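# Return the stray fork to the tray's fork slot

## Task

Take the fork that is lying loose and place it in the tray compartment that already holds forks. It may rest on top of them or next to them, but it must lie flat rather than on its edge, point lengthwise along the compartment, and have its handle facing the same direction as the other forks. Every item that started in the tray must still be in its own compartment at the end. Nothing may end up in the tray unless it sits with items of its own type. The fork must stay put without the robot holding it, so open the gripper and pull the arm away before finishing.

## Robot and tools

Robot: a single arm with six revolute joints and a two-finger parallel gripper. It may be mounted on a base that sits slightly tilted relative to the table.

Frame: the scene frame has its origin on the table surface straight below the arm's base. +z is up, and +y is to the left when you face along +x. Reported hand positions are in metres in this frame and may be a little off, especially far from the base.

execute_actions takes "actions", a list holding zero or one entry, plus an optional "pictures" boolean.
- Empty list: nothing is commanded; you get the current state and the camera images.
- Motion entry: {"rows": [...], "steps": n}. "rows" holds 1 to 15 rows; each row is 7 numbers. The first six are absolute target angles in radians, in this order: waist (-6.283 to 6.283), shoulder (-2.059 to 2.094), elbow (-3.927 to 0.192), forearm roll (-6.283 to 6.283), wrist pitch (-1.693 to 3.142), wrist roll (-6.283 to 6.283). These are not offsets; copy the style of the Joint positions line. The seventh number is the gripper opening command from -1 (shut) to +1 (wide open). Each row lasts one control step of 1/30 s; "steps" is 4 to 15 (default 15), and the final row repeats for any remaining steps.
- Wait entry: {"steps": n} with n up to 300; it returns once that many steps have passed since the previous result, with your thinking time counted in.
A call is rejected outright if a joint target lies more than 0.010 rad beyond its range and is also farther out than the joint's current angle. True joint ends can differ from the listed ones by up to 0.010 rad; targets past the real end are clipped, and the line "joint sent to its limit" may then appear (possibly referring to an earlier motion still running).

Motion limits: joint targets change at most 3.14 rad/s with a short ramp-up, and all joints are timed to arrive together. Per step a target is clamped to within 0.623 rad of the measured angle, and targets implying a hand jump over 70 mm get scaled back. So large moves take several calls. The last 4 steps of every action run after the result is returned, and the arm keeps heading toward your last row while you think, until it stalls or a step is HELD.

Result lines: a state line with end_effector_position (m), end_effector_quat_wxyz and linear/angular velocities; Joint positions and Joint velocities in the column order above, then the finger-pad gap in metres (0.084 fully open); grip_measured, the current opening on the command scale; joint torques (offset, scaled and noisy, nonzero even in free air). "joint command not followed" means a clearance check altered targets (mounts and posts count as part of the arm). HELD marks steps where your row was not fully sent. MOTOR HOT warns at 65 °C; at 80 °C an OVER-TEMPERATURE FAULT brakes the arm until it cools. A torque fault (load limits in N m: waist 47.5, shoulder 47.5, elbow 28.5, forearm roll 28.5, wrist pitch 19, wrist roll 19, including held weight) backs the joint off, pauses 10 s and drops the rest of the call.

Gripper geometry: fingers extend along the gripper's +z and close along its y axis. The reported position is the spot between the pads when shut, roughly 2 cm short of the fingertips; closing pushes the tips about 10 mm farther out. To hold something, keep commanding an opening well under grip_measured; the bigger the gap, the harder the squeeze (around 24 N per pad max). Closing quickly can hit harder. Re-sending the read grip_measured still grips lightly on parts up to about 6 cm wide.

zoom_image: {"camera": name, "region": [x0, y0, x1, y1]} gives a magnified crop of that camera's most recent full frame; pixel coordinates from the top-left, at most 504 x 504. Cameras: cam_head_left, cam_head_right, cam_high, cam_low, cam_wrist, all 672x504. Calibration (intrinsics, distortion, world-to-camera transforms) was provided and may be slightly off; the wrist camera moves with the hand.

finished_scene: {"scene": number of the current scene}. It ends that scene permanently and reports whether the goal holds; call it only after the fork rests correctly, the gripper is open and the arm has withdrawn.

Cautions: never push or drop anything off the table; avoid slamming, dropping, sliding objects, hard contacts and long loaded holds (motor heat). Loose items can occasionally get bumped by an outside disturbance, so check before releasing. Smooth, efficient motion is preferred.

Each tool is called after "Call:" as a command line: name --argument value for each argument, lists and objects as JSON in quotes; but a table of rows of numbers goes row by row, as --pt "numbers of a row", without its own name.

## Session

Call:
execute_actions --actions '[]'

Scene clock: 0.00 s of 4500.00 s.
end_effector_position=(+0.7629, +0.0334, +0.2008) grip_measured=+1.00 end_effector_quat_wxyz=(+0.615, +0.208, +0.753, +0.108) end_effector_velocity=(-0.000, -0.000, -0.000) end_effector_angular_velocity=(+0.000, +0.000, -0.000)
Joint positions: [ 0.055  0.731 -1.496 -3.076  0.624  0.722  0.084]
Joint velocities: [-0.  0. -0.  0. -0.  0. -0.]
Joint torques (N m, as the arm reports them, + toward a larger angle): no reading
camera_calibration (this result's frames):
cam_wrist: T_world_to_cam=[[0.177517, 0.89073, 0.418436, -0.216044], [0.160051, -0.445659, 0.880779, -0.211328], [0.971016, -0.0893821, -0.221674, -0.563221], [0, 0, 0, 1]] pos_world=[0.619071, 0.0479143, 0.151683]

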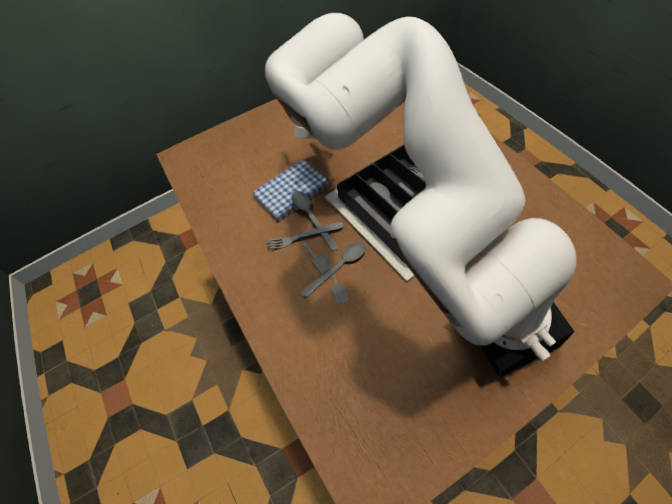

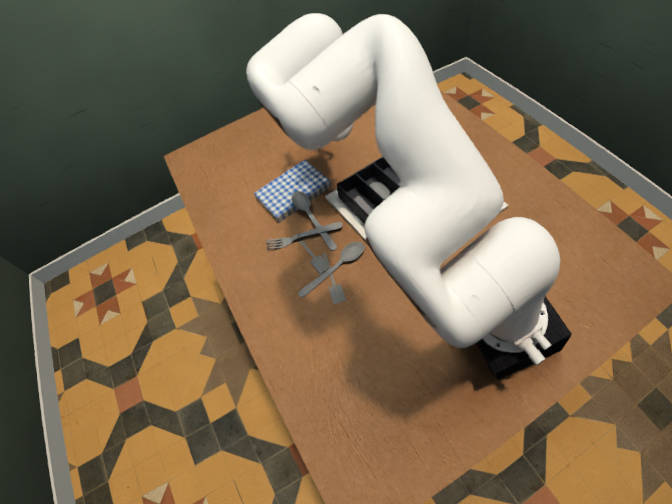

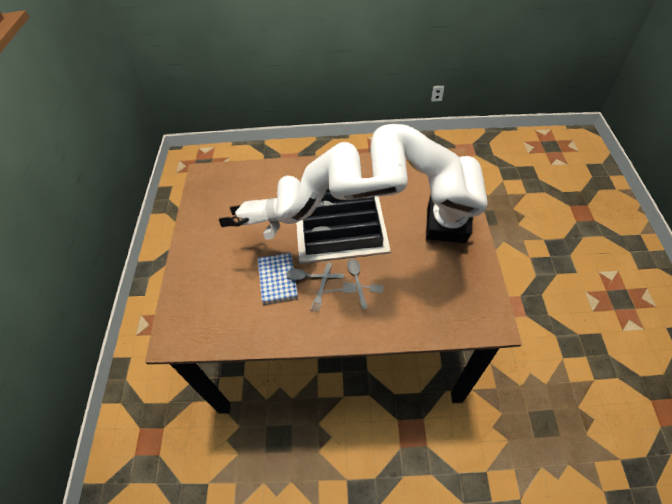

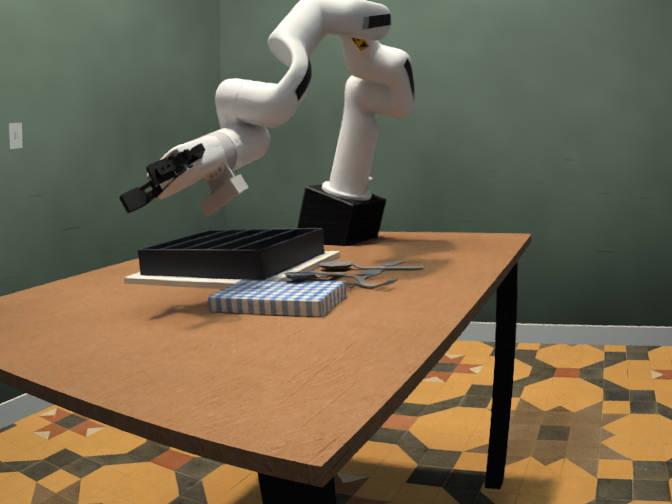

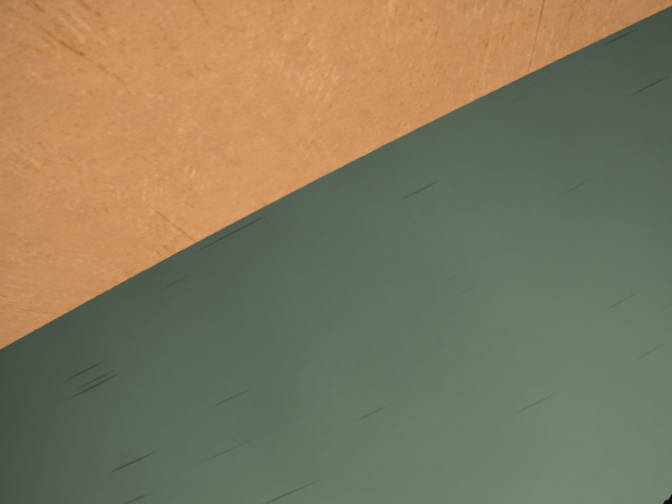

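Call:
zoom_image --camera "cam_high" --region '[250,170,420,330]'

Call:
zoom_image --camera "cam_head_left" --region '[240,130,460,320]'

Region (250, 170, 420, 330) of cam_high's 672x504 image, scaled by 2.965, with more detail than that image has; it fills the top 474 rows of this view, and the rest is white.

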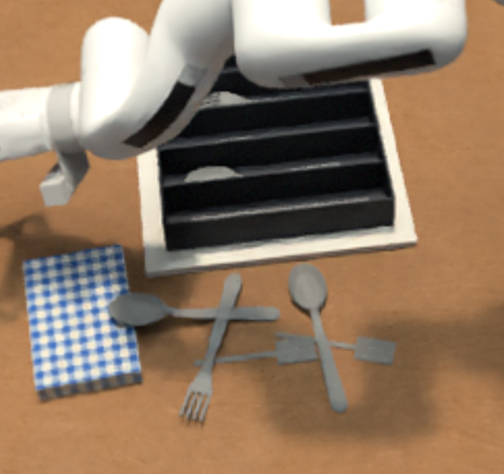

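Region (240, 130, 460, 320) of cam_head_left's 672x504 image, scaled by 2.291, with more detail than that image has; it fills the top 435 rows of this view, and the rest is white.

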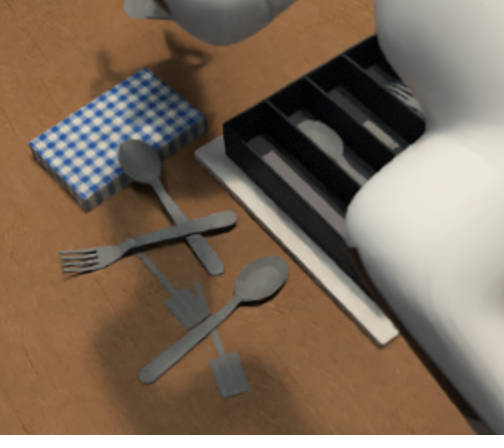

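Call:
execute_actions --actions '[{"rows":[[0.2,0.3,-1.3,-1.5,0.6,-0.5,0.1]],"steps":15}]'

Call:
execute_actions --actions '[{"rows":[[0.388,0.25,-1.05,0.63,0.55,-1.52,0.1]],"steps":15}]'

Call:
execute_actions --actions '[{"steps":20}]'

Call:
execute_actions --actions '[{"rows":[[0.388,0.356,-0.92,0.63,0.484,-1.52,0.1]],"steps":15}]'

Call:
execute_actions --actions '[{"steps":8}]' --pictures true

Scene clock: 0.83 s of 4500.00 s.
end_effector_position=(+0.7555, +0.0839, +0.2822) grip_measured=+0.09 end_effector_quat_wxyz=(+0.659, +0.207, +0.720, +0.061) end_effector_velocity=(-0.076, +0.140, +0.250) end_effector_angular_velocity=(-0.325, -0.160, -0.505)
Joint positions: [ 0.121  0.535 -1.409 -2.751  0.614  0.396  0.048]
Joint velocities: [ 0.235 -0.693  0.348  1.515 -0.046 -1.511 -0.   ]
Joint torques (N m, as the arm reports them, + toward a larger angle): [ -6.5  -30.82 -15.6   -0.01   1.79  -0.14]
Steps of this call (steps 1 to 14: nothing new was sent; steps 15 to 25: the first 11 steps of this action). Readings (joint positions):
15: [0.055 0.731 -1.496 -3.076 0.624 0.722]
16: [0.056 0.729 -1.495 -3.072 0.624 0.718]
18: [0.063 0.706 -1.480 -3.034 0.622 0.679]
22: [0.097 0.605 -1.441 -2.885 0.618 0.531]
25: the state above

Scene clock: 1.33 s of 4500.00 s.
end_effector_position=(+0.6678, +0.1455, +0.2603) grip_measured=+0.09 end_effector_quat_wxyz=(+0.569, +0.244, +0.779, -0.101) end_effector_velocity=(-0.235, +0.103, -0.206) end_effector_angular_velocity=(-0.209, +1.051, -0.337)
Joint positions: [ 0.287  0.315 -1.185 -1.915  0.576 -0.439  0.048]
Joint velocities: [ 0.355 -0.242  0.455  1.726 -0.088 -1.715 -0.   ]
Joint torques (N m, as the arm reports them, + toward a larger angle): [ -5.65 -25.96 -13.96  -0.05   1.04  -0.08]
Steps of this call (steps 1 to 4: the last 4 steps of your previous action; steps 5 to 15: the first 11 steps of this action). Readings (joint positions):
5: [0.161 0.417 -1.354 -2.430 0.607 0.075]
6: [0.169 0.394 -1.343 -2.352 0.605 -0.003]
8: [0.195 0.363 -1.312 -2.216 0.600 -0.137]
12: [0.252 0.339 -1.230 -2.066 0.584 -0.288]
15: the state above

Scene clock: 2.00 s of 4500.00 s.
end_effector_position=(+0.5393, +0.1935, +0.1563) grip_measured=+0.09 end_effector_quat_wxyz=(+0.196, +0.475, +0.853, -0.096) end_effector_velocity=(-0.095, +0.130, -0.076) end_effector_angular_velocity=(+1.598, +0.076, -1.854)
Joint positions: [ 0.387  0.25  -1.051 -0.294  0.55  -1.503  0.048]
Joint velocities: [ 0.008 -0.004  0.009  2.589 -0.003 -0.161  0.   ]
Joint torques (N m, as the arm reports them, + toward a larger angle): [ -4.32 -25.74 -14.27  -1.2   -1.04   0.15]
Kept back: nothing.
Steps of this call (steps 1 to 4: the last 4 steps of your previous action; steps 5 to 20: the robot went on to your last target). Readings (joint positions):
1: [0.298 0.307 -1.170 -1.856 0.573 -0.498]
2: [0.310 0.300 -1.154 -1.793 0.570 -0.561]
4: [0.331 0.287 -1.126 -1.657 0.564 -0.698]
8: [0.364 0.266 -1.082 -1.333 0.556 -1.022]
20: the state above

Scene clock: 2.37 s of 4500.00 s.
end_effector_position=(+0.4756, +0.1931, +0.0770) grip_measured=+0.09 end_effector_quat_wxyz=(+0.029, +0.739, +0.673, -0.016) end_effector_velocity=(-0.129, -0.024, -0.156) end_effector_angular_velocity=(+0.651, +0.153, -1.534)
Joint positions: [ 0.388  0.334 -0.947  0.45   0.499 -1.518  0.048]
Joint velocities: [-0.     0.205  0.251  1.654 -0.134 -0.016 -0.   ]
Joint torques (N m, as the arm reports them, + toward a larger angle): [ -3.88 -26.67 -12.56  -2.41  -1.15   0.48]
Steps of this call (steps 1 to 11: the first 11 steps of this action). Readings (joint positions):
1: [0.387 0.250 -1.051 -0.208 0.550 -1.508]
2: [0.387 0.251 -1.050 -0.125 0.550 -1.511]
4: [0.387 0.262 -1.037 0.012 0.538 -1.514]
8: [0.388 0.311 -0.975 0.257 0.515 -1.516]
11: the state above

Scene clock: 2.63 s of 4500.00 s.
end_effector_position=(+0.4637, +0.1906, +0.0625) grip_measured=+0.09 end_effector_quat_wxyz=(+0.001, +0.789, +0.614, -0.002) end_effector_velocity=(-0.006, -0.001, -0.008) end_effector_angular_velocity=(+0.045, -0.000, -0.115)
Joint positions: [ 0.388  0.354 -0.923  0.617  0.485 -1.52   0.048]
Joint velocities: [ 0.     0.01   0.015  0.124 -0.012 -0.001 -0.   ]
Joint torques (N m, as the arm reports them, + toward a larger angle): [ -4.27 -25.36 -11.38  -0.71  -0.98   0.39]
Kept back: nothing.
Steps of this call (steps 1 to 4: the last 4 steps of your previous action; steps 5 to 8: the robot went on to your last target). Readings (joint positions):
1: [0.388 0.340 -0.939 0.500 0.495 -1.519]
2: [0.388 0.345 -0.933 0.537 0.492 -1.519]
4: [0.388 0.351 -0.926 0.582 0.488 -1.519]
8: the state above
camera_calibration (this result's frames):
cam_wrist: T_world_to_cam=[[0.969738, -0.244132, 0.00268785, -0.370192], [-0.244133, -0.969742, 0.000393535, 0.370769], [0.00251044, -0.00103782, -0.999996, 0.191559], [0, 0, 0, 1]] pos_world=[0.449026, 0.269373, 0.192408]

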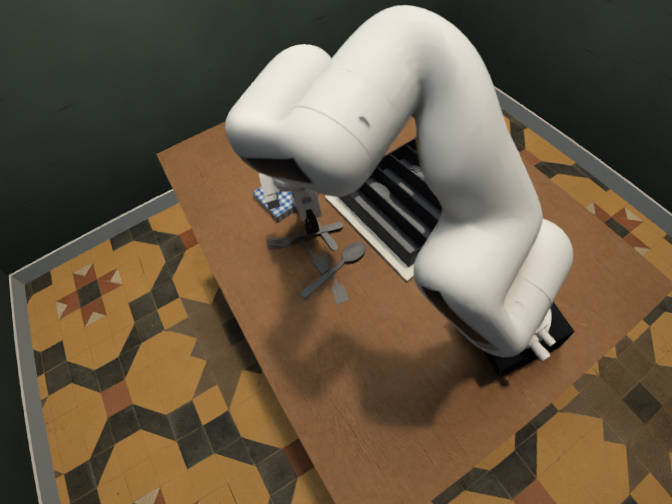

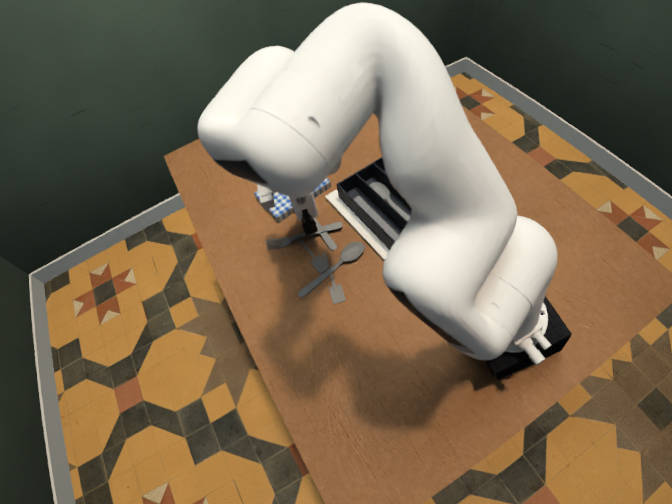

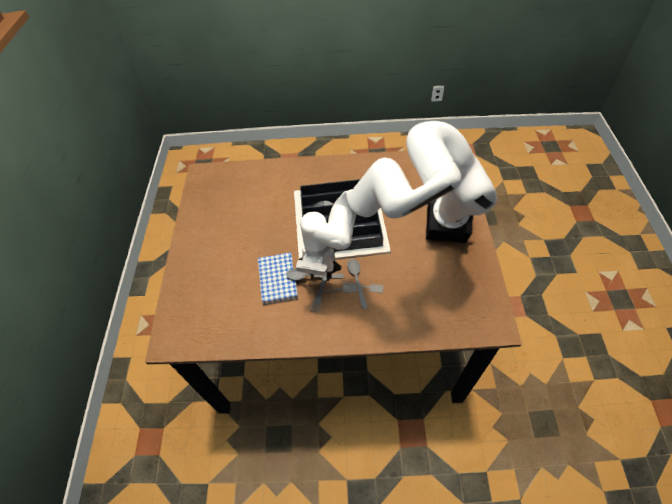

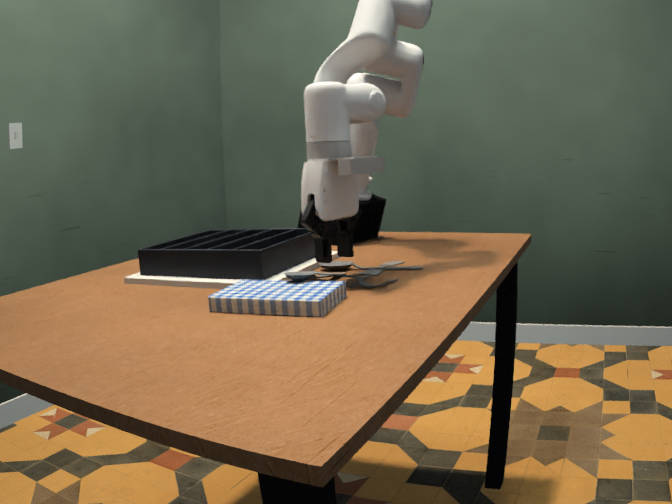

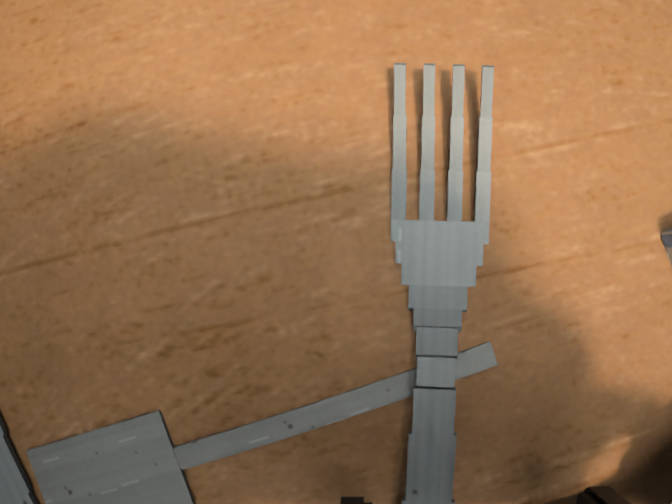

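Call:
execute_actions --actions '[{"rows":[[0.43,0.39,-0.96,0.66,0.46,-1.53,0.0],[0.43,0.39,-0.96,0.66,0.46,-1.53,0.0],[0.43,0.39,-0.96,0.66,0.46,-1.53,0.0],[0.43,0.39,-0.96,0.66,0.46,-1.53,0.0],[0.442,0.44,-0.956,0.69,0.428,-1.54,0.0]],"steps":15}]'

Call:
execute_actions --actions '[{"steps":6}]' --pictures true

Scene clock: 3.27 s of 4500.00 s.
end_effector_position=(+0.4599, +0.2027, +0.0335) grip_measured=-0.01 end_effector_quat_wxyz=(-0.002, +0.791, +0.612, -0.002) end_effector_velocity=(-0.023, -0.015, -0.056) end_effector_angular_velocity=(-0.032, +0.040, -0.040)
Joint positions: [ 0.438  0.43  -0.952  0.682  0.437 -1.537  0.044]
Joint velocities: [ 0.041  0.13  -0.002  0.08  -0.08  -0.027 -0.   ]
Joint torques (N m, as the arm reports them, + toward a larger angle): [ -5.78 -29.75 -12.79  -1.35  -1.57   0.14]
Steps of this call (steps 1 to 8: the robot went on to your last target; steps 9 to 19: the first 11 steps of this action). Readings (joint positions):
9: [0.388 0.356 -0.920 0.629 0.484 -1.520]
10: [0.391 0.358 -0.923 0.632 0.482 -1.521]
12: [0.406 0.371 -0.938 0.643 0.473 -1.525]
16: [0.430 0.405 -0.955 0.669 0.449 -1.533]
19: the state above

Scene clock: 3.47 s of 4500.00 s.
end_effector_position=(+0.4606, +0.2030, +0.0309) grip_measured=-0.01 end_effector_quat_wxyz=(-0.001, +0.792, +0.611, -0.001) end_effector_velocity=(-0.000, +0.001, -0.005) end_effector_angular_velocity=(-0.001, -0.002, -0.002)
Joint positions: [ 0.441  0.438 -0.956  0.689  0.429 -1.54   0.044]
Joint velocities: [ 0.007  0.013 -0.004  0.011 -0.012 -0.004 -0.   ]
Joint torques (N m, as the arm reports them, + toward a larger angle): [ -4.66 -25.33 -10.71  -1.43  -0.82   0.42]
Kept back: nothing.
Steps of this call (steps 1 to 4: the last 4 steps of your previous action; steps 5 to 6: the robot went on to your last target). Readings (joint positions):
1: [0.439 0.433 -0.953 0.684 0.434 -1.538]
2: [0.440 0.435 -0.954 0.686 0.433 -1.539]
4: [0.441 0.437 -0.955 0.688 0.430 -1.539]
6: the state above
camera_calibration (this result's frames):
cam_wrist: T_world_to_cam=[[0.967668, -0.252225, 0.00108156, -0.36142], [-0.252221, -0.967665, -0.0031022, 0.385451], [0.00182904, 0.00272911, -0.999995, 0.159548], [0, 0, 0, 1]] pos_world=[0.446662, 0.281393, 0.161134]

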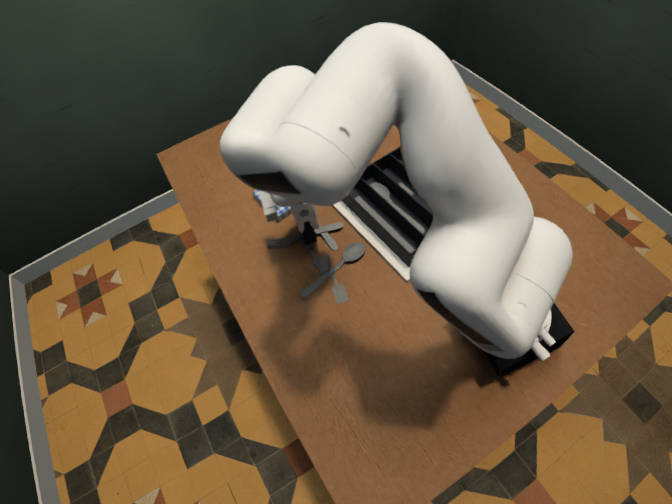

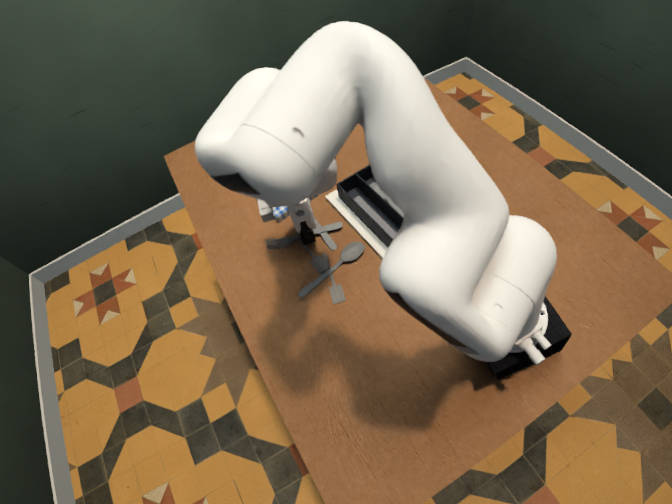

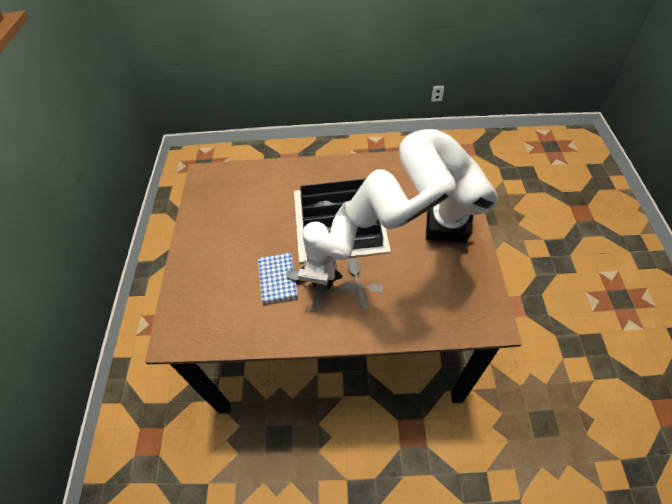

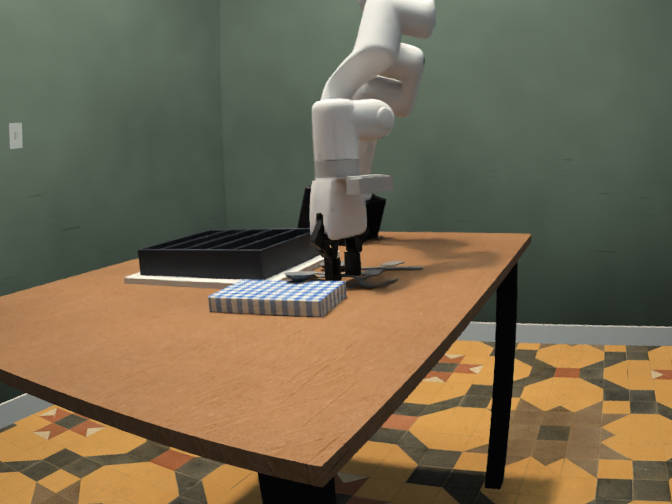

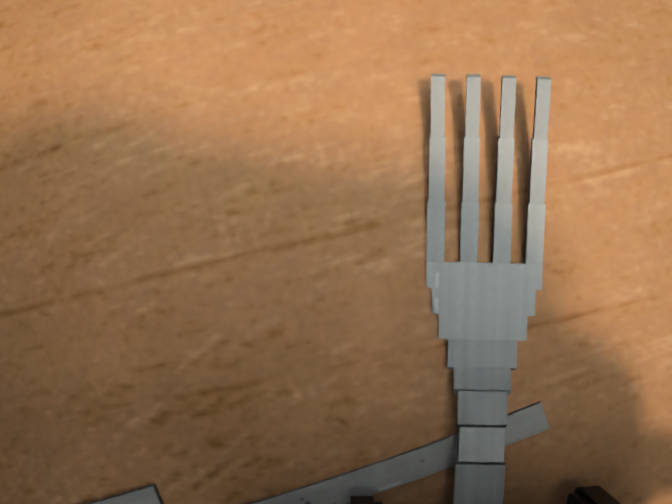

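Call:
execute_actions --actions '[{"rows":[[0.442,0.452,-0.956,0.69,0.42,-1.54,-0.4],[0.442,0.452,-0.956,0.69,0.42,-1.54,-0.4],[0.442,0.452,-0.956,0.69,0.42,-1.54,-1]],"steps":15}]'

Call:
execute_actions --actions '[{"rows":[[0.44,0.42,-0.96,0.68,0.44,-1.54,-1],[0.44,0.42,-0.96,0.68,0.44,-1.54,-1],[0.43,0.38,-0.97,0.66,0.47,-1.53,-1],[0.43,0.38,-0.97,0.66,0.47,-1.53,-1],[0.4,0.2,-1.0,0.6,0.56,-1.5,-1]],"steps":15}]'

Call:
execute_actions --actions '[{"steps":8}]' --pictures true

Scene clock: 4.00 s of 4500.00 s.
end_effector_position=(+0.4594, +0.2003, +0.0264) grip_measured=-0.71 end_effector_quat_wxyz=(+0.000, +0.792, +0.610, -0.003) end_effector_velocity=(+0.000, -0.001, -0.002) end_effector_angular_velocity=(-0.003, -0.002, +0.000)
Joint positions: [ 0.442  0.45  -0.957  0.69   0.421 -1.54   0.013]
Joint velocities: [ 0.001  0.005 -0.001  0.    -0.007 -0.     0.   ]
Joint torques (N m, as the arm reports them, + toward a larger angle): [ -5.55 -21.17  -9.58  -1.2   -1.33   0.59]
Steps of this call (steps 1 to 5: the robot went on to your last target; steps 6 to 16: the first 11 steps of this action). Readings (joint positions):
6: [0.442 0.440 -0.956 0.690 0.428 -1.540]
7: [0.442 0.441 -0.956 0.690 0.427 -1.540]
9: [0.442 0.445 -0.956 0.690 0.424 -1.540]
13: [0.442 0.449 -0.956 0.690 0.422 -1.540]
16: the state above

Scene clock: 4.50 s of 4500.00 s.
end_effector_position=(+0.4922, +0.2338, +0.0978) grip_measured=-0.71 end_effector_quat_wxyz=(+0.001, +0.776, +0.629, +0.044) end_effector_velocity=(+0.126, +0.133, +0.330) end_effector_angular_velocity=(+0.215, -0.367, +0.203)
Joint positions: [ 0.417  0.302 -0.983  0.636  0.505 -1.517  0.013]
Joint velocities: [-0.108 -0.647 -0.116 -0.221  0.337  0.107 -0.   ]
Joint torques (N m, as the arm reports them, + toward a larger angle): [ -4.24 -25.13 -12.08  -0.7   -0.58  -0.15]
Steps of this call (steps 1 to 4: the last 4 steps of your previous action; steps 5 to 15: the first 11 steps of this action). Readings (joint positions):
5: [0.442 0.450 -0.957 0.690 0.421 -1.540]
6: [0.442 0.448 -0.957 0.689 0.422 -1.540]
8: [0.440 0.437 -0.956 0.683 0.432 -1.539]
12: [0.428 0.369 -0.969 0.658 0.472 -1.528]
15: the state above

Scene clock: 4.77 s of 4500.00 s.
end_effector_position=(+0.5070, +0.2513, +0.1460) grip_measured=-0.71 end_effector_quat_wxyz=(+0.006, +0.765, +0.639, +0.072) end_effector_velocity=(-0.008, +0.002, +0.018) end_effector_angular_velocity=(+0.003, +0.015, +0.013)
Joint positions: [ 0.401  0.208 -0.998  0.603  0.555 -1.501  0.013]
Joint velocities: [-0.012 -0.055  0.016 -0.028  0.054  0.014 -0.   ]
Joint torques (N m, as the arm reports them, + toward a larger angle): [ -4.13 -24.75 -14.23  -0.99  -1.53   0.19]
Kept back: nothing.
Steps of this call (steps 1 to 4: the last 4 steps of your previous action; steps 5 to 8: the robot went on to your last target). Readings (joint positions):
1: [0.414 0.281 -0.987 0.628 0.516 -1.514]
2: [0.410 0.260 -0.990 0.621 0.527 -1.510]
4: [0.405 0.229 -0.997 0.611 0.542 -1.505]
8: the state above
camera_calibration (this result's frames):
cam_wrist: T_world_to_cam=[[0.977746, -0.181409, 0.105377, -0.432398], [-0.17038, -0.979694, -0.105689, 0.420711], [0.12241, 0.0853825, -0.9888, 0.190877], [0, 0, 0, 1]] pos_world=[0.47109, 0.31743, 0.278769]

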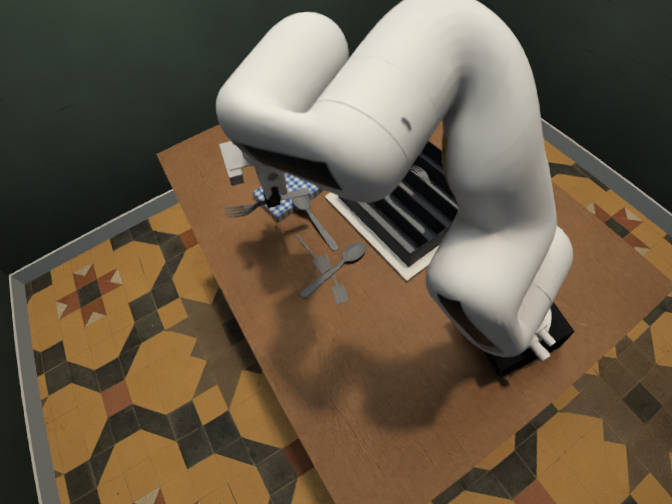

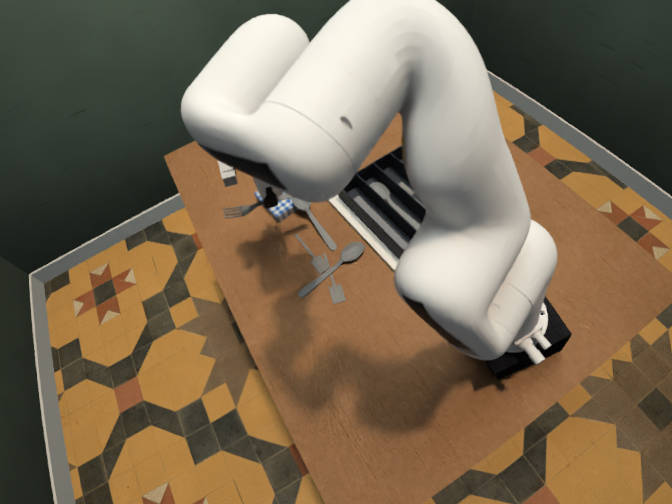

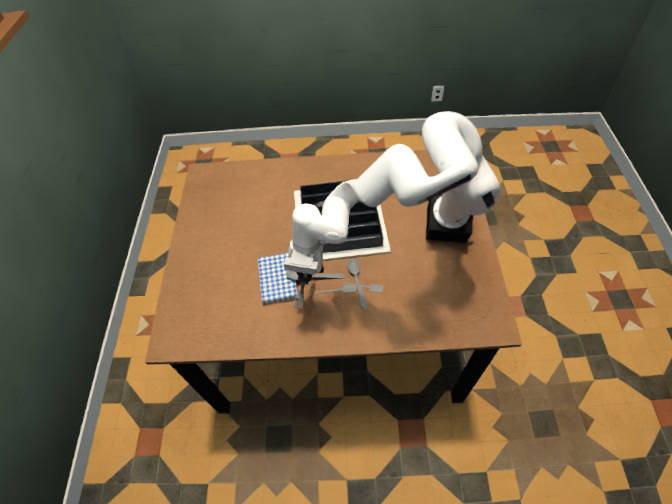

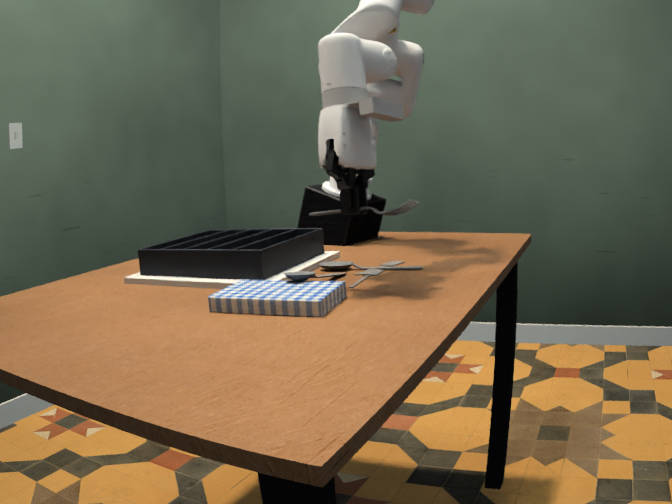

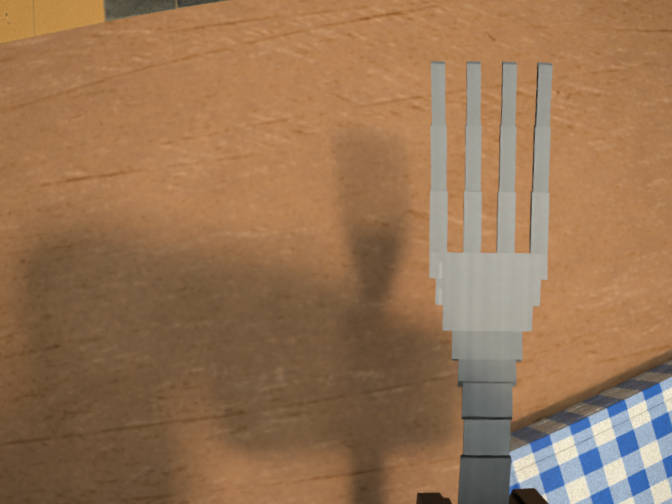

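Call:
execute_actions --actions '[{"rows":[[-0.327,0.15,-0.76,0.51,0.684,-0.77,-1]],"steps":15}]'

Call:
execute_actions --actions '[{"steps":15}]' --pictures true

Scene clock: 5.20 s of 4500.00 s.
end_effector_position=(+0.5061, +0.1419, +0.1564) grip_measured=-0.71 end_effector_quat_wxyz=(+0.013, +0.874, +0.482, +0.052) end_effector_velocity=(-0.030, -0.369, +0.042) end_effector_angular_velocity=(-0.017, +0.083, -1.354)
Joint positions: [ 0.199  0.188 -0.928  0.574  0.596 -1.298  0.013]
Joint velocities: [-0.711 -0.052  0.222 -0.086  0.116  0.706  0.   ]
Joint torques (N m, as the arm reports them, + toward a larger angle): [ -4.46 -24.06 -13.83  -0.85  -1.22   0.25]
Steps of this call (steps 1 to 2: the robot went on to your last target; steps 3 to 13: the first 11 steps of this action). Readings (joint positions):
3: [0.400 0.204 -0.998 0.601 0.559 -1.500]
4: [0.398 0.203 -0.997 0.600 0.560 -1.496]
6: [0.367 0.199 -0.986 0.595 0.567 -1.461]
10: [0.269 0.193 -0.949 0.582 0.584 -1.368]
13: the state above

Scene clock: 5.70 s of 4500.00 s.
end_effector_position=(+0.4540, -0.0323, +0.1769) grip_measured=-0.71 end_effector_quat_wxyz=(+0.015, +0.989, +0.146, +0.030) end_effector_velocity=(-0.174, -0.317, +0.039) end_effector_angular_velocity=(+0.068, +0.061, -1.500)
Joint positions: [-0.172  0.161 -0.81   0.529  0.658 -0.926  0.013]
Joint velocities: [-0.777 -0.057  0.247 -0.095  0.13   0.778  0.   ]
Joint torques (N m, as the arm reports them, + toward a larger angle): [ -5.88 -22.44 -14.58  -0.59  -0.91   0.42]
Kept back: nothing.
Steps of this call (steps 1 to 4: the last 4 steps of your previous action; steps 5 to 15: the robot went on to your last target). Readings (joint positions):
1: [0.175 0.187 -0.920 0.571 0.600 -1.274]
2: [0.151 0.185 -0.912 0.568 0.604 -1.250]
4: [0.103 0.181 -0.897 0.562 0.612 -1.202]
8: [0.005 0.174 -0.866 0.550 0.628 -1.104]
15: the state above
camera_calibration (this result's frames):
cam_wrist: T_world_to_cam=[[0.289451, -0.956298, 0.0413868, -0.136498], [-0.954819, -0.291506, -0.0578387, 0.507052], [0.0673756, -0.0227754, -0.997468, 0.275197], [0, 0, 0, 1]] pos_world=[0.50511, 0.0235438, 0.309476]

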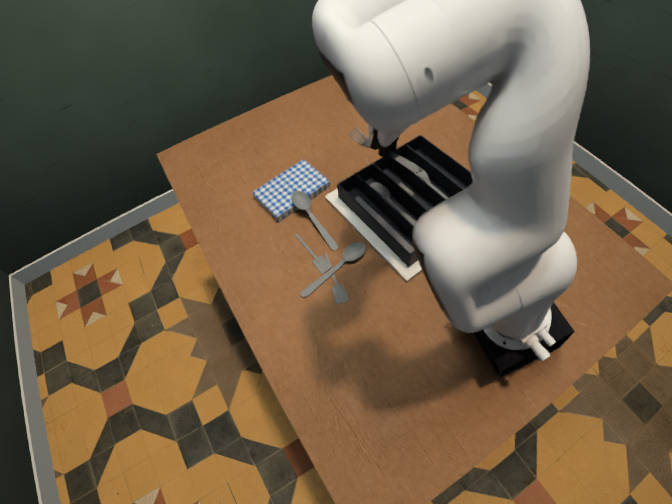

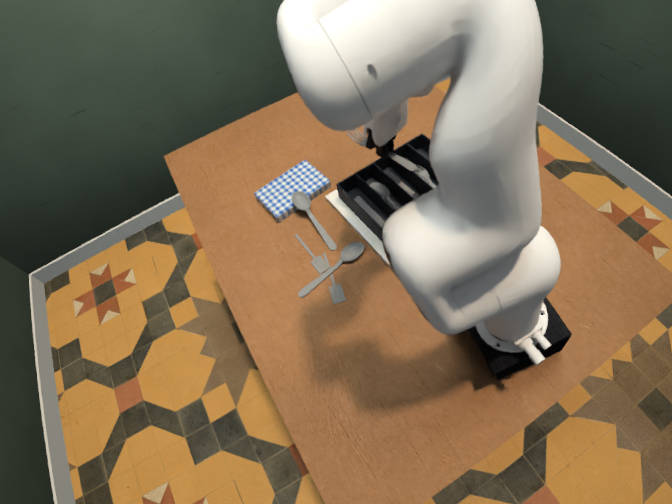

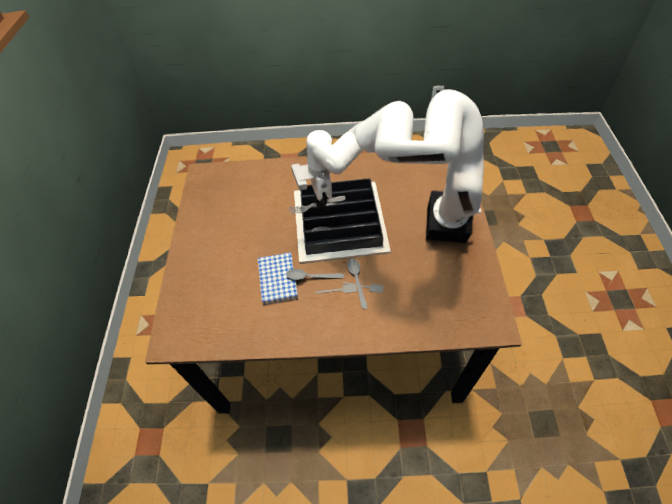

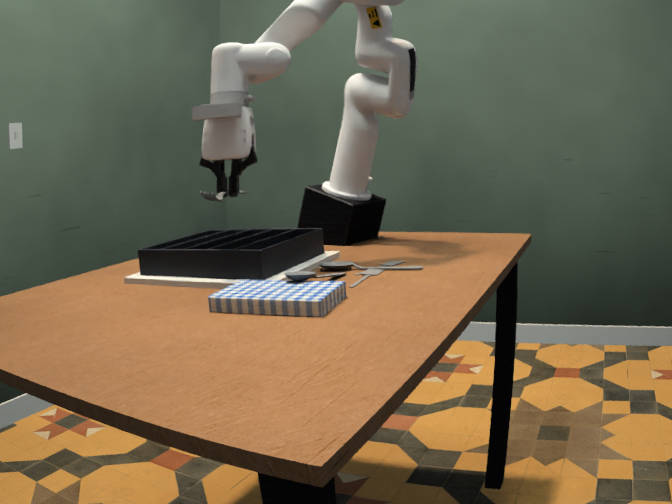

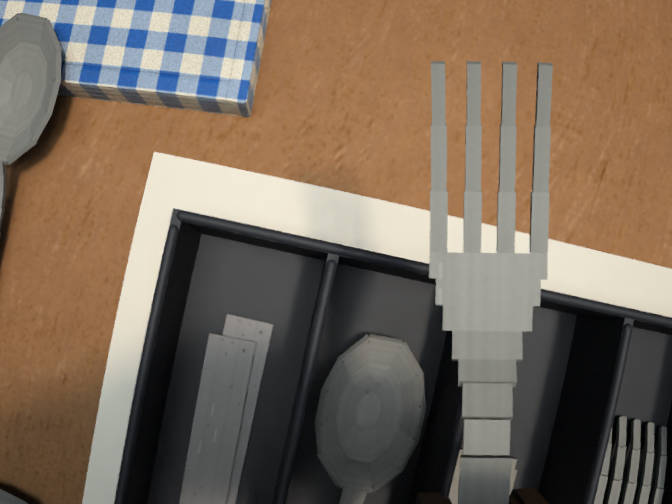

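Call:
execute_actions --actions '[{"rows":[[-0.34,0.3,-0.81,0.58,0.63,-0.88,-1]],"steps":15}]'

Call:
execute_actions --actions '[{"rows":[[-0.31,0.42,-0.84,0.65,0.555,-0.96,-1]],"steps":15}]'

Call:
execute_actions --actions '[{"steps":6}]' --pictures true

Scene clock: 6.50 s of 4500.00 s.
end_effector_position=(+0.4142, -0.1107, +0.1459) grip_measured=-0.71 end_effector_quat_wxyz=(-0.002, +1.000, +0.001, +0.014) end_effector_velocity=(+0.022, -0.019, -0.007) end_effector_angular_velocity=(-0.015, -0.046, +0.029)
Joint positions: [-0.339  0.291 -0.805  0.575  0.634 -0.872  0.013]
Joint velocities: [-0.009  0.078 -0.066  0.05  -0.048 -0.082 -0.   ]
Joint torques (N m, as the arm reports them, + toward a larger angle): [ -4.65 -23.14 -13.33  -1.09  -0.96   0.45]
Steps of this call (steps 1 to 13: the robot went on to your last target; steps 14 to 24: the first 11 steps of this action). Readings (joint positions):
14: [-0.324 0.150 -0.761 0.510 0.684 -0.772]
15: [-0.325 0.153 -0.762 0.512 0.682 -0.775]
17: [-0.328 0.186 -0.776 0.529 0.669 -0.801]
21: [-0.337 0.274 -0.797 0.566 0.642 -0.858]
24: the state above

Scene clock: 7.00 s of 4500.00 s.
end_effector_position=(+0.4146, -0.1186, +0.1060) grip_measured=-0.71 end_effector_quat_wxyz=(-0.002, +1.000, +0.012, +0.009) end_effector_velocity=(+0.021, -0.010, -0.008) end_effector_angular_velocity=(-0.029, -0.043, +0.029)
Joint positions: [-0.312  0.413 -0.837  0.645  0.56  -0.954  0.013]
Joint velocities: [ 0.016  0.055 -0.047  0.046 -0.059 -0.056  0.   ]
Joint torques (N m, as the arm reports them, + toward a larger angle): [ -4.88 -24.5  -12.21  -1.31  -0.91   0.49]
Steps of this call (steps 1 to 4: the last 4 steps of your previous action; steps 5 to 15: the first 11 steps of this action). Readings (joint positions):
5: [-0.340 0.297 -0.810 0.579 0.631 -0.879]
6: [-0.339 0.301 -0.811 0.581 0.628 -0.882]
8: [-0.331 0.332 -0.822 0.601 0.606 -0.904]
12: [-0.315 0.401 -0.832 0.637 0.570 -0.945]
15: the state above

Scene clock: 7.20 s of 4500.00 s.
end_effector_position=(+0.4155, -0.1193, +0.1047) grip_measured=-0.71 end_effector_quat_wxyz=(-0.001, +1.000, +0.013, +0.010) end_effector_velocity=(-0.002, -0.000, -0.005) end_effector_angular_velocity=(+0.001, +0.005, +0.001)
Joint positions: [-0.31   0.418 -0.84   0.649  0.556 -0.959  0.013]
Joint velocities: [ 0.003  0.013  0.     0.007 -0.007 -0.008  0.   ]
Joint torques (N m, as the arm reports them, + toward a larger angle): [ -4.89 -23.88 -12.48  -0.73  -1.11   0.15]
Kept back: nothing.
Steps of this call (steps 1 to 4: the last 4 steps of your previous action; steps 5 to 6: the robot went on to your last target). Readings (joint positions):
1: [-0.311 0.414 -0.839 0.646 0.559 -0.956]
2: [-0.311 0.416 -0.839 0.647 0.558 -0.957]
4: [-0.311 0.417 -0.840 0.649 0.556 -0.958]
6: the state above
camera_calibration (this result's frames):
cam_wrist: T_world_to_cam=[[0.0268964, -0.999636, 0.00189808, -0.0974552], [-0.999391, -0.0269319, -0.0222011, 0.487086], [0.0222441, -0.0012998, -0.999752, 0.225327], [0, 0, 0, 1]] pos_world=[0.484398, -0.0840087, 0.23627]

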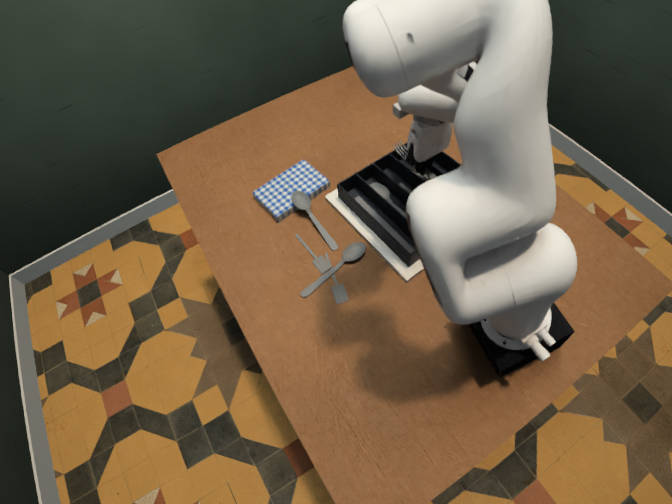

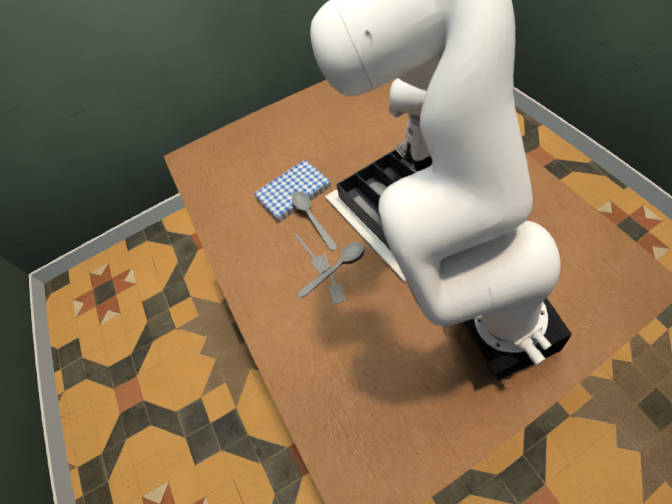

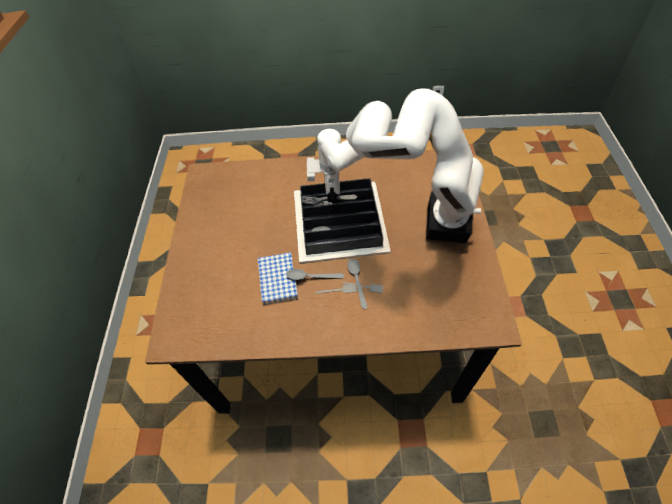

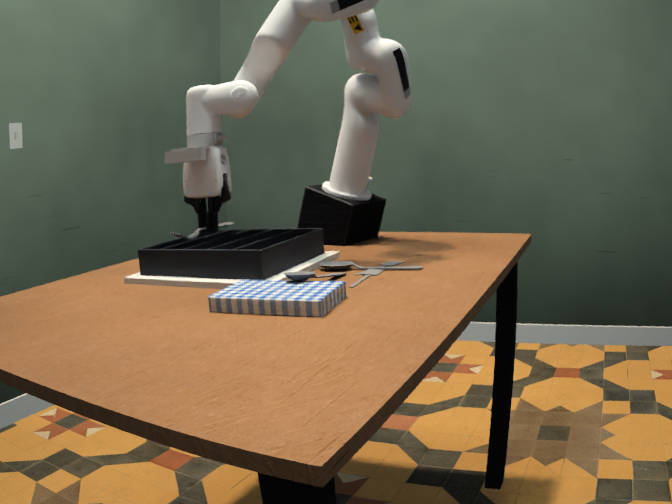

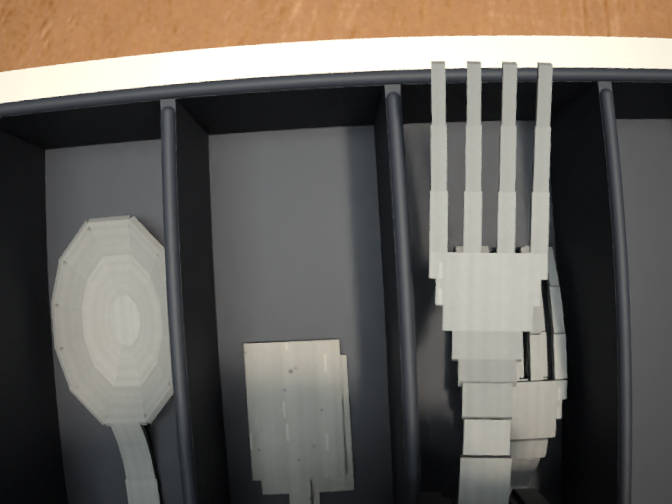

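Call:
execute_actions --actions '[{"rows":[[-0.312,0.42,-0.79,0.66,0.53,-0.98,-1],[-0.312,0.42,-0.79,0.66,0.53,-0.98,-1],[-0.312,0.42,-0.79,0.66,0.53,-0.98,-1],[-0.312,0.42,-0.79,0.66,0.53,-0.98,-1],[-0.312,0.42,-0.79,0.66,0.53,-0.98,-1],[-0.3,0.47,-0.81,0.70,0.49,-1.0,-1]],"steps":15}]'

Call:
execute_actions --actions '[{"steps":8}]' --pictures true

Scene clock: 7.73 s of 4500.00 s.
end_effector_position=(+0.3983, -0.1236, +0.0852) grip_measured=-0.71 end_effector_quat_wxyz=(+0.003, +1.000, +0.006, +0.002) end_effector_velocity=(+0.065, -0.039, +0.011) end_effector_angular_velocity=(-0.108, -0.165, -0.007)
Joint positions: [-0.304  0.452 -0.808  0.688  0.504 -0.993  0.013]
Joint velocities: [ 0.008  0.072 -0.114  0.114 -0.151 -0.071 -0.003]
Joint torques (N m, as the arm reports them, + toward a larger angle): [ -2.31 -10.18  -6.67  -0.83  -1.01   0.34]
Steps of this call (steps 1 to 5: the robot went on to your last target; steps 6 to 16: the first 11 steps of this action). Readings (joint positions):
6: [-0.310 0.420 -0.840 0.650 0.555 -0.960]
7: [-0.310 0.419 -0.837 0.651 0.553 -0.962]
9: [-0.311 0.419 -0.820 0.654 0.544 -0.969]
13: [-0.309 0.432 -0.801 0.668 0.524 -0.982]
16: the state above

Scene clock: 8.00 s of 4500.00 s.
end_effector_position=(+0.4016, -0.1263, +0.0842) grip_measured=-0.71 end_effector_quat_wxyz=(+0.007, +1.000, +0.005, +0.007) end_effector_velocity=(-0.000, -0.000, -0.001) end_effector_angular_velocity=(-0.006, -0.005, -0.002)
Joint positions: [-0.302  0.461 -0.815  0.699  0.49  -1.     0.013]
Joint velocities: [ 0.003 -0.001  0.006  0.009 -0.012 -0.004 -0.   ]
Joint torques (N m, as the arm reports them, + toward a larger angle): [ 0.06  1.23 -1.94 -1.   -0.83  0.47]
Kept back: nothing.
Steps of this call (steps 1 to 4: the last 4 steps of your previous action; steps 5 to 8: the robot went on to your last target). Readings (joint positions):
1: [-0.304 0.455 -0.811 0.691 0.499 -0.995]
2: [-0.303 0.457 -0.813 0.693 0.497 -0.996]
4: [-0.303 0.459 -0.814 0.696 0.493 -0.998]
8: the state above
camera_calibration (this result's frames):
cam_wrist: T_world_to_cam=[[0.0107548, -0.999783, 0.0178226, -0.0989881], [-0.999797, -0.0110548, -0.0168215, 0.474215], [0.0170149, -0.0176381, -0.9997, 0.205162], [0, 0, 0, 1]] pos_world=[0.471692, -0.0901056, 0.214842]

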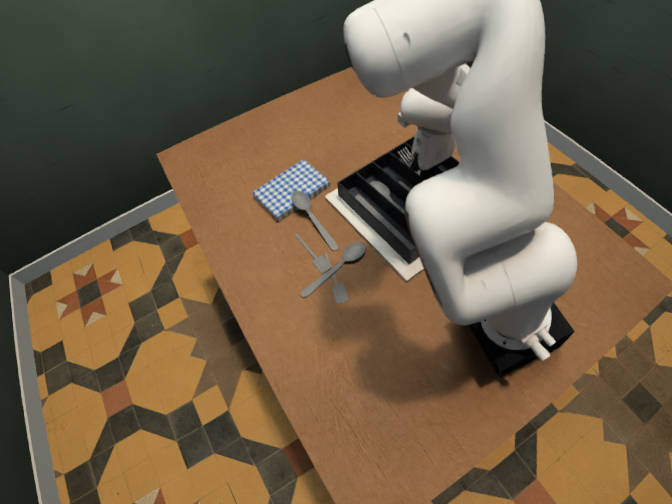

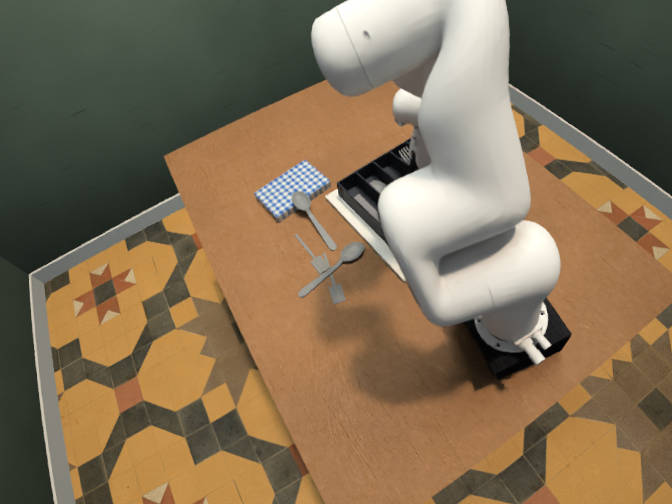

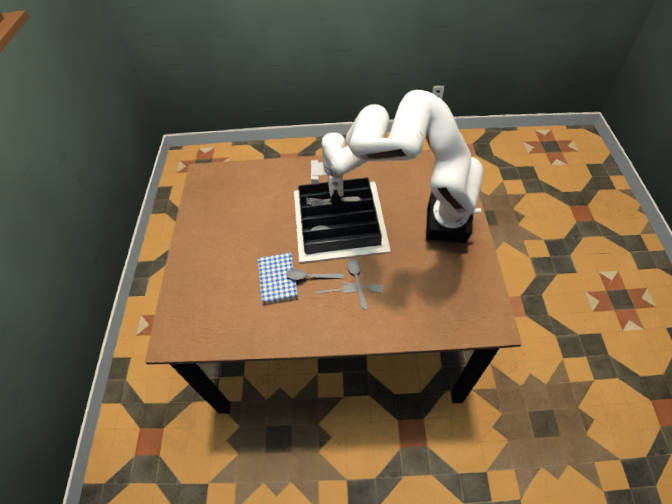

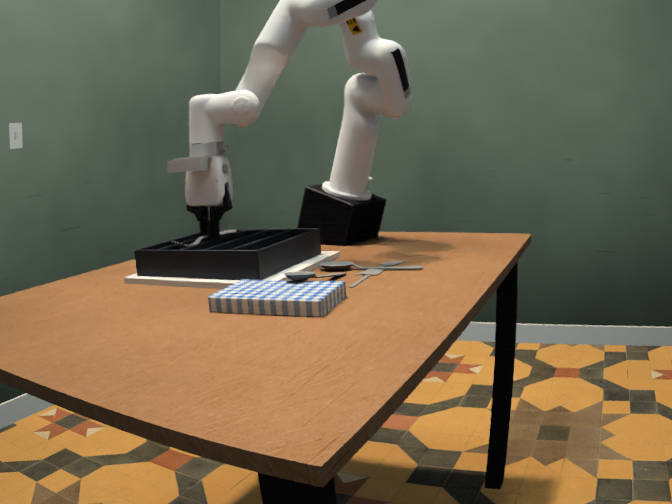

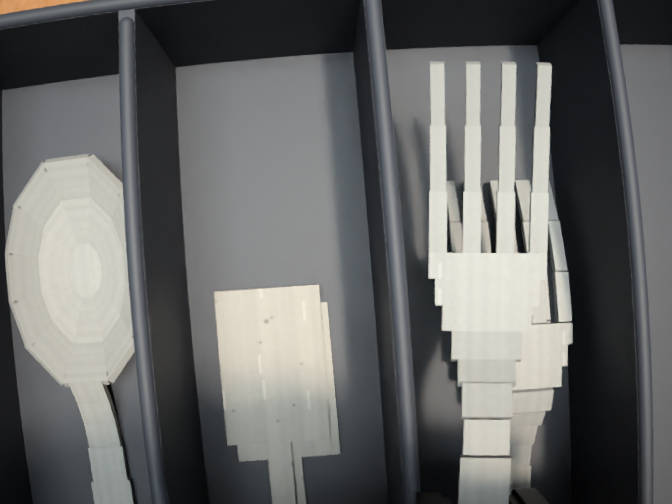

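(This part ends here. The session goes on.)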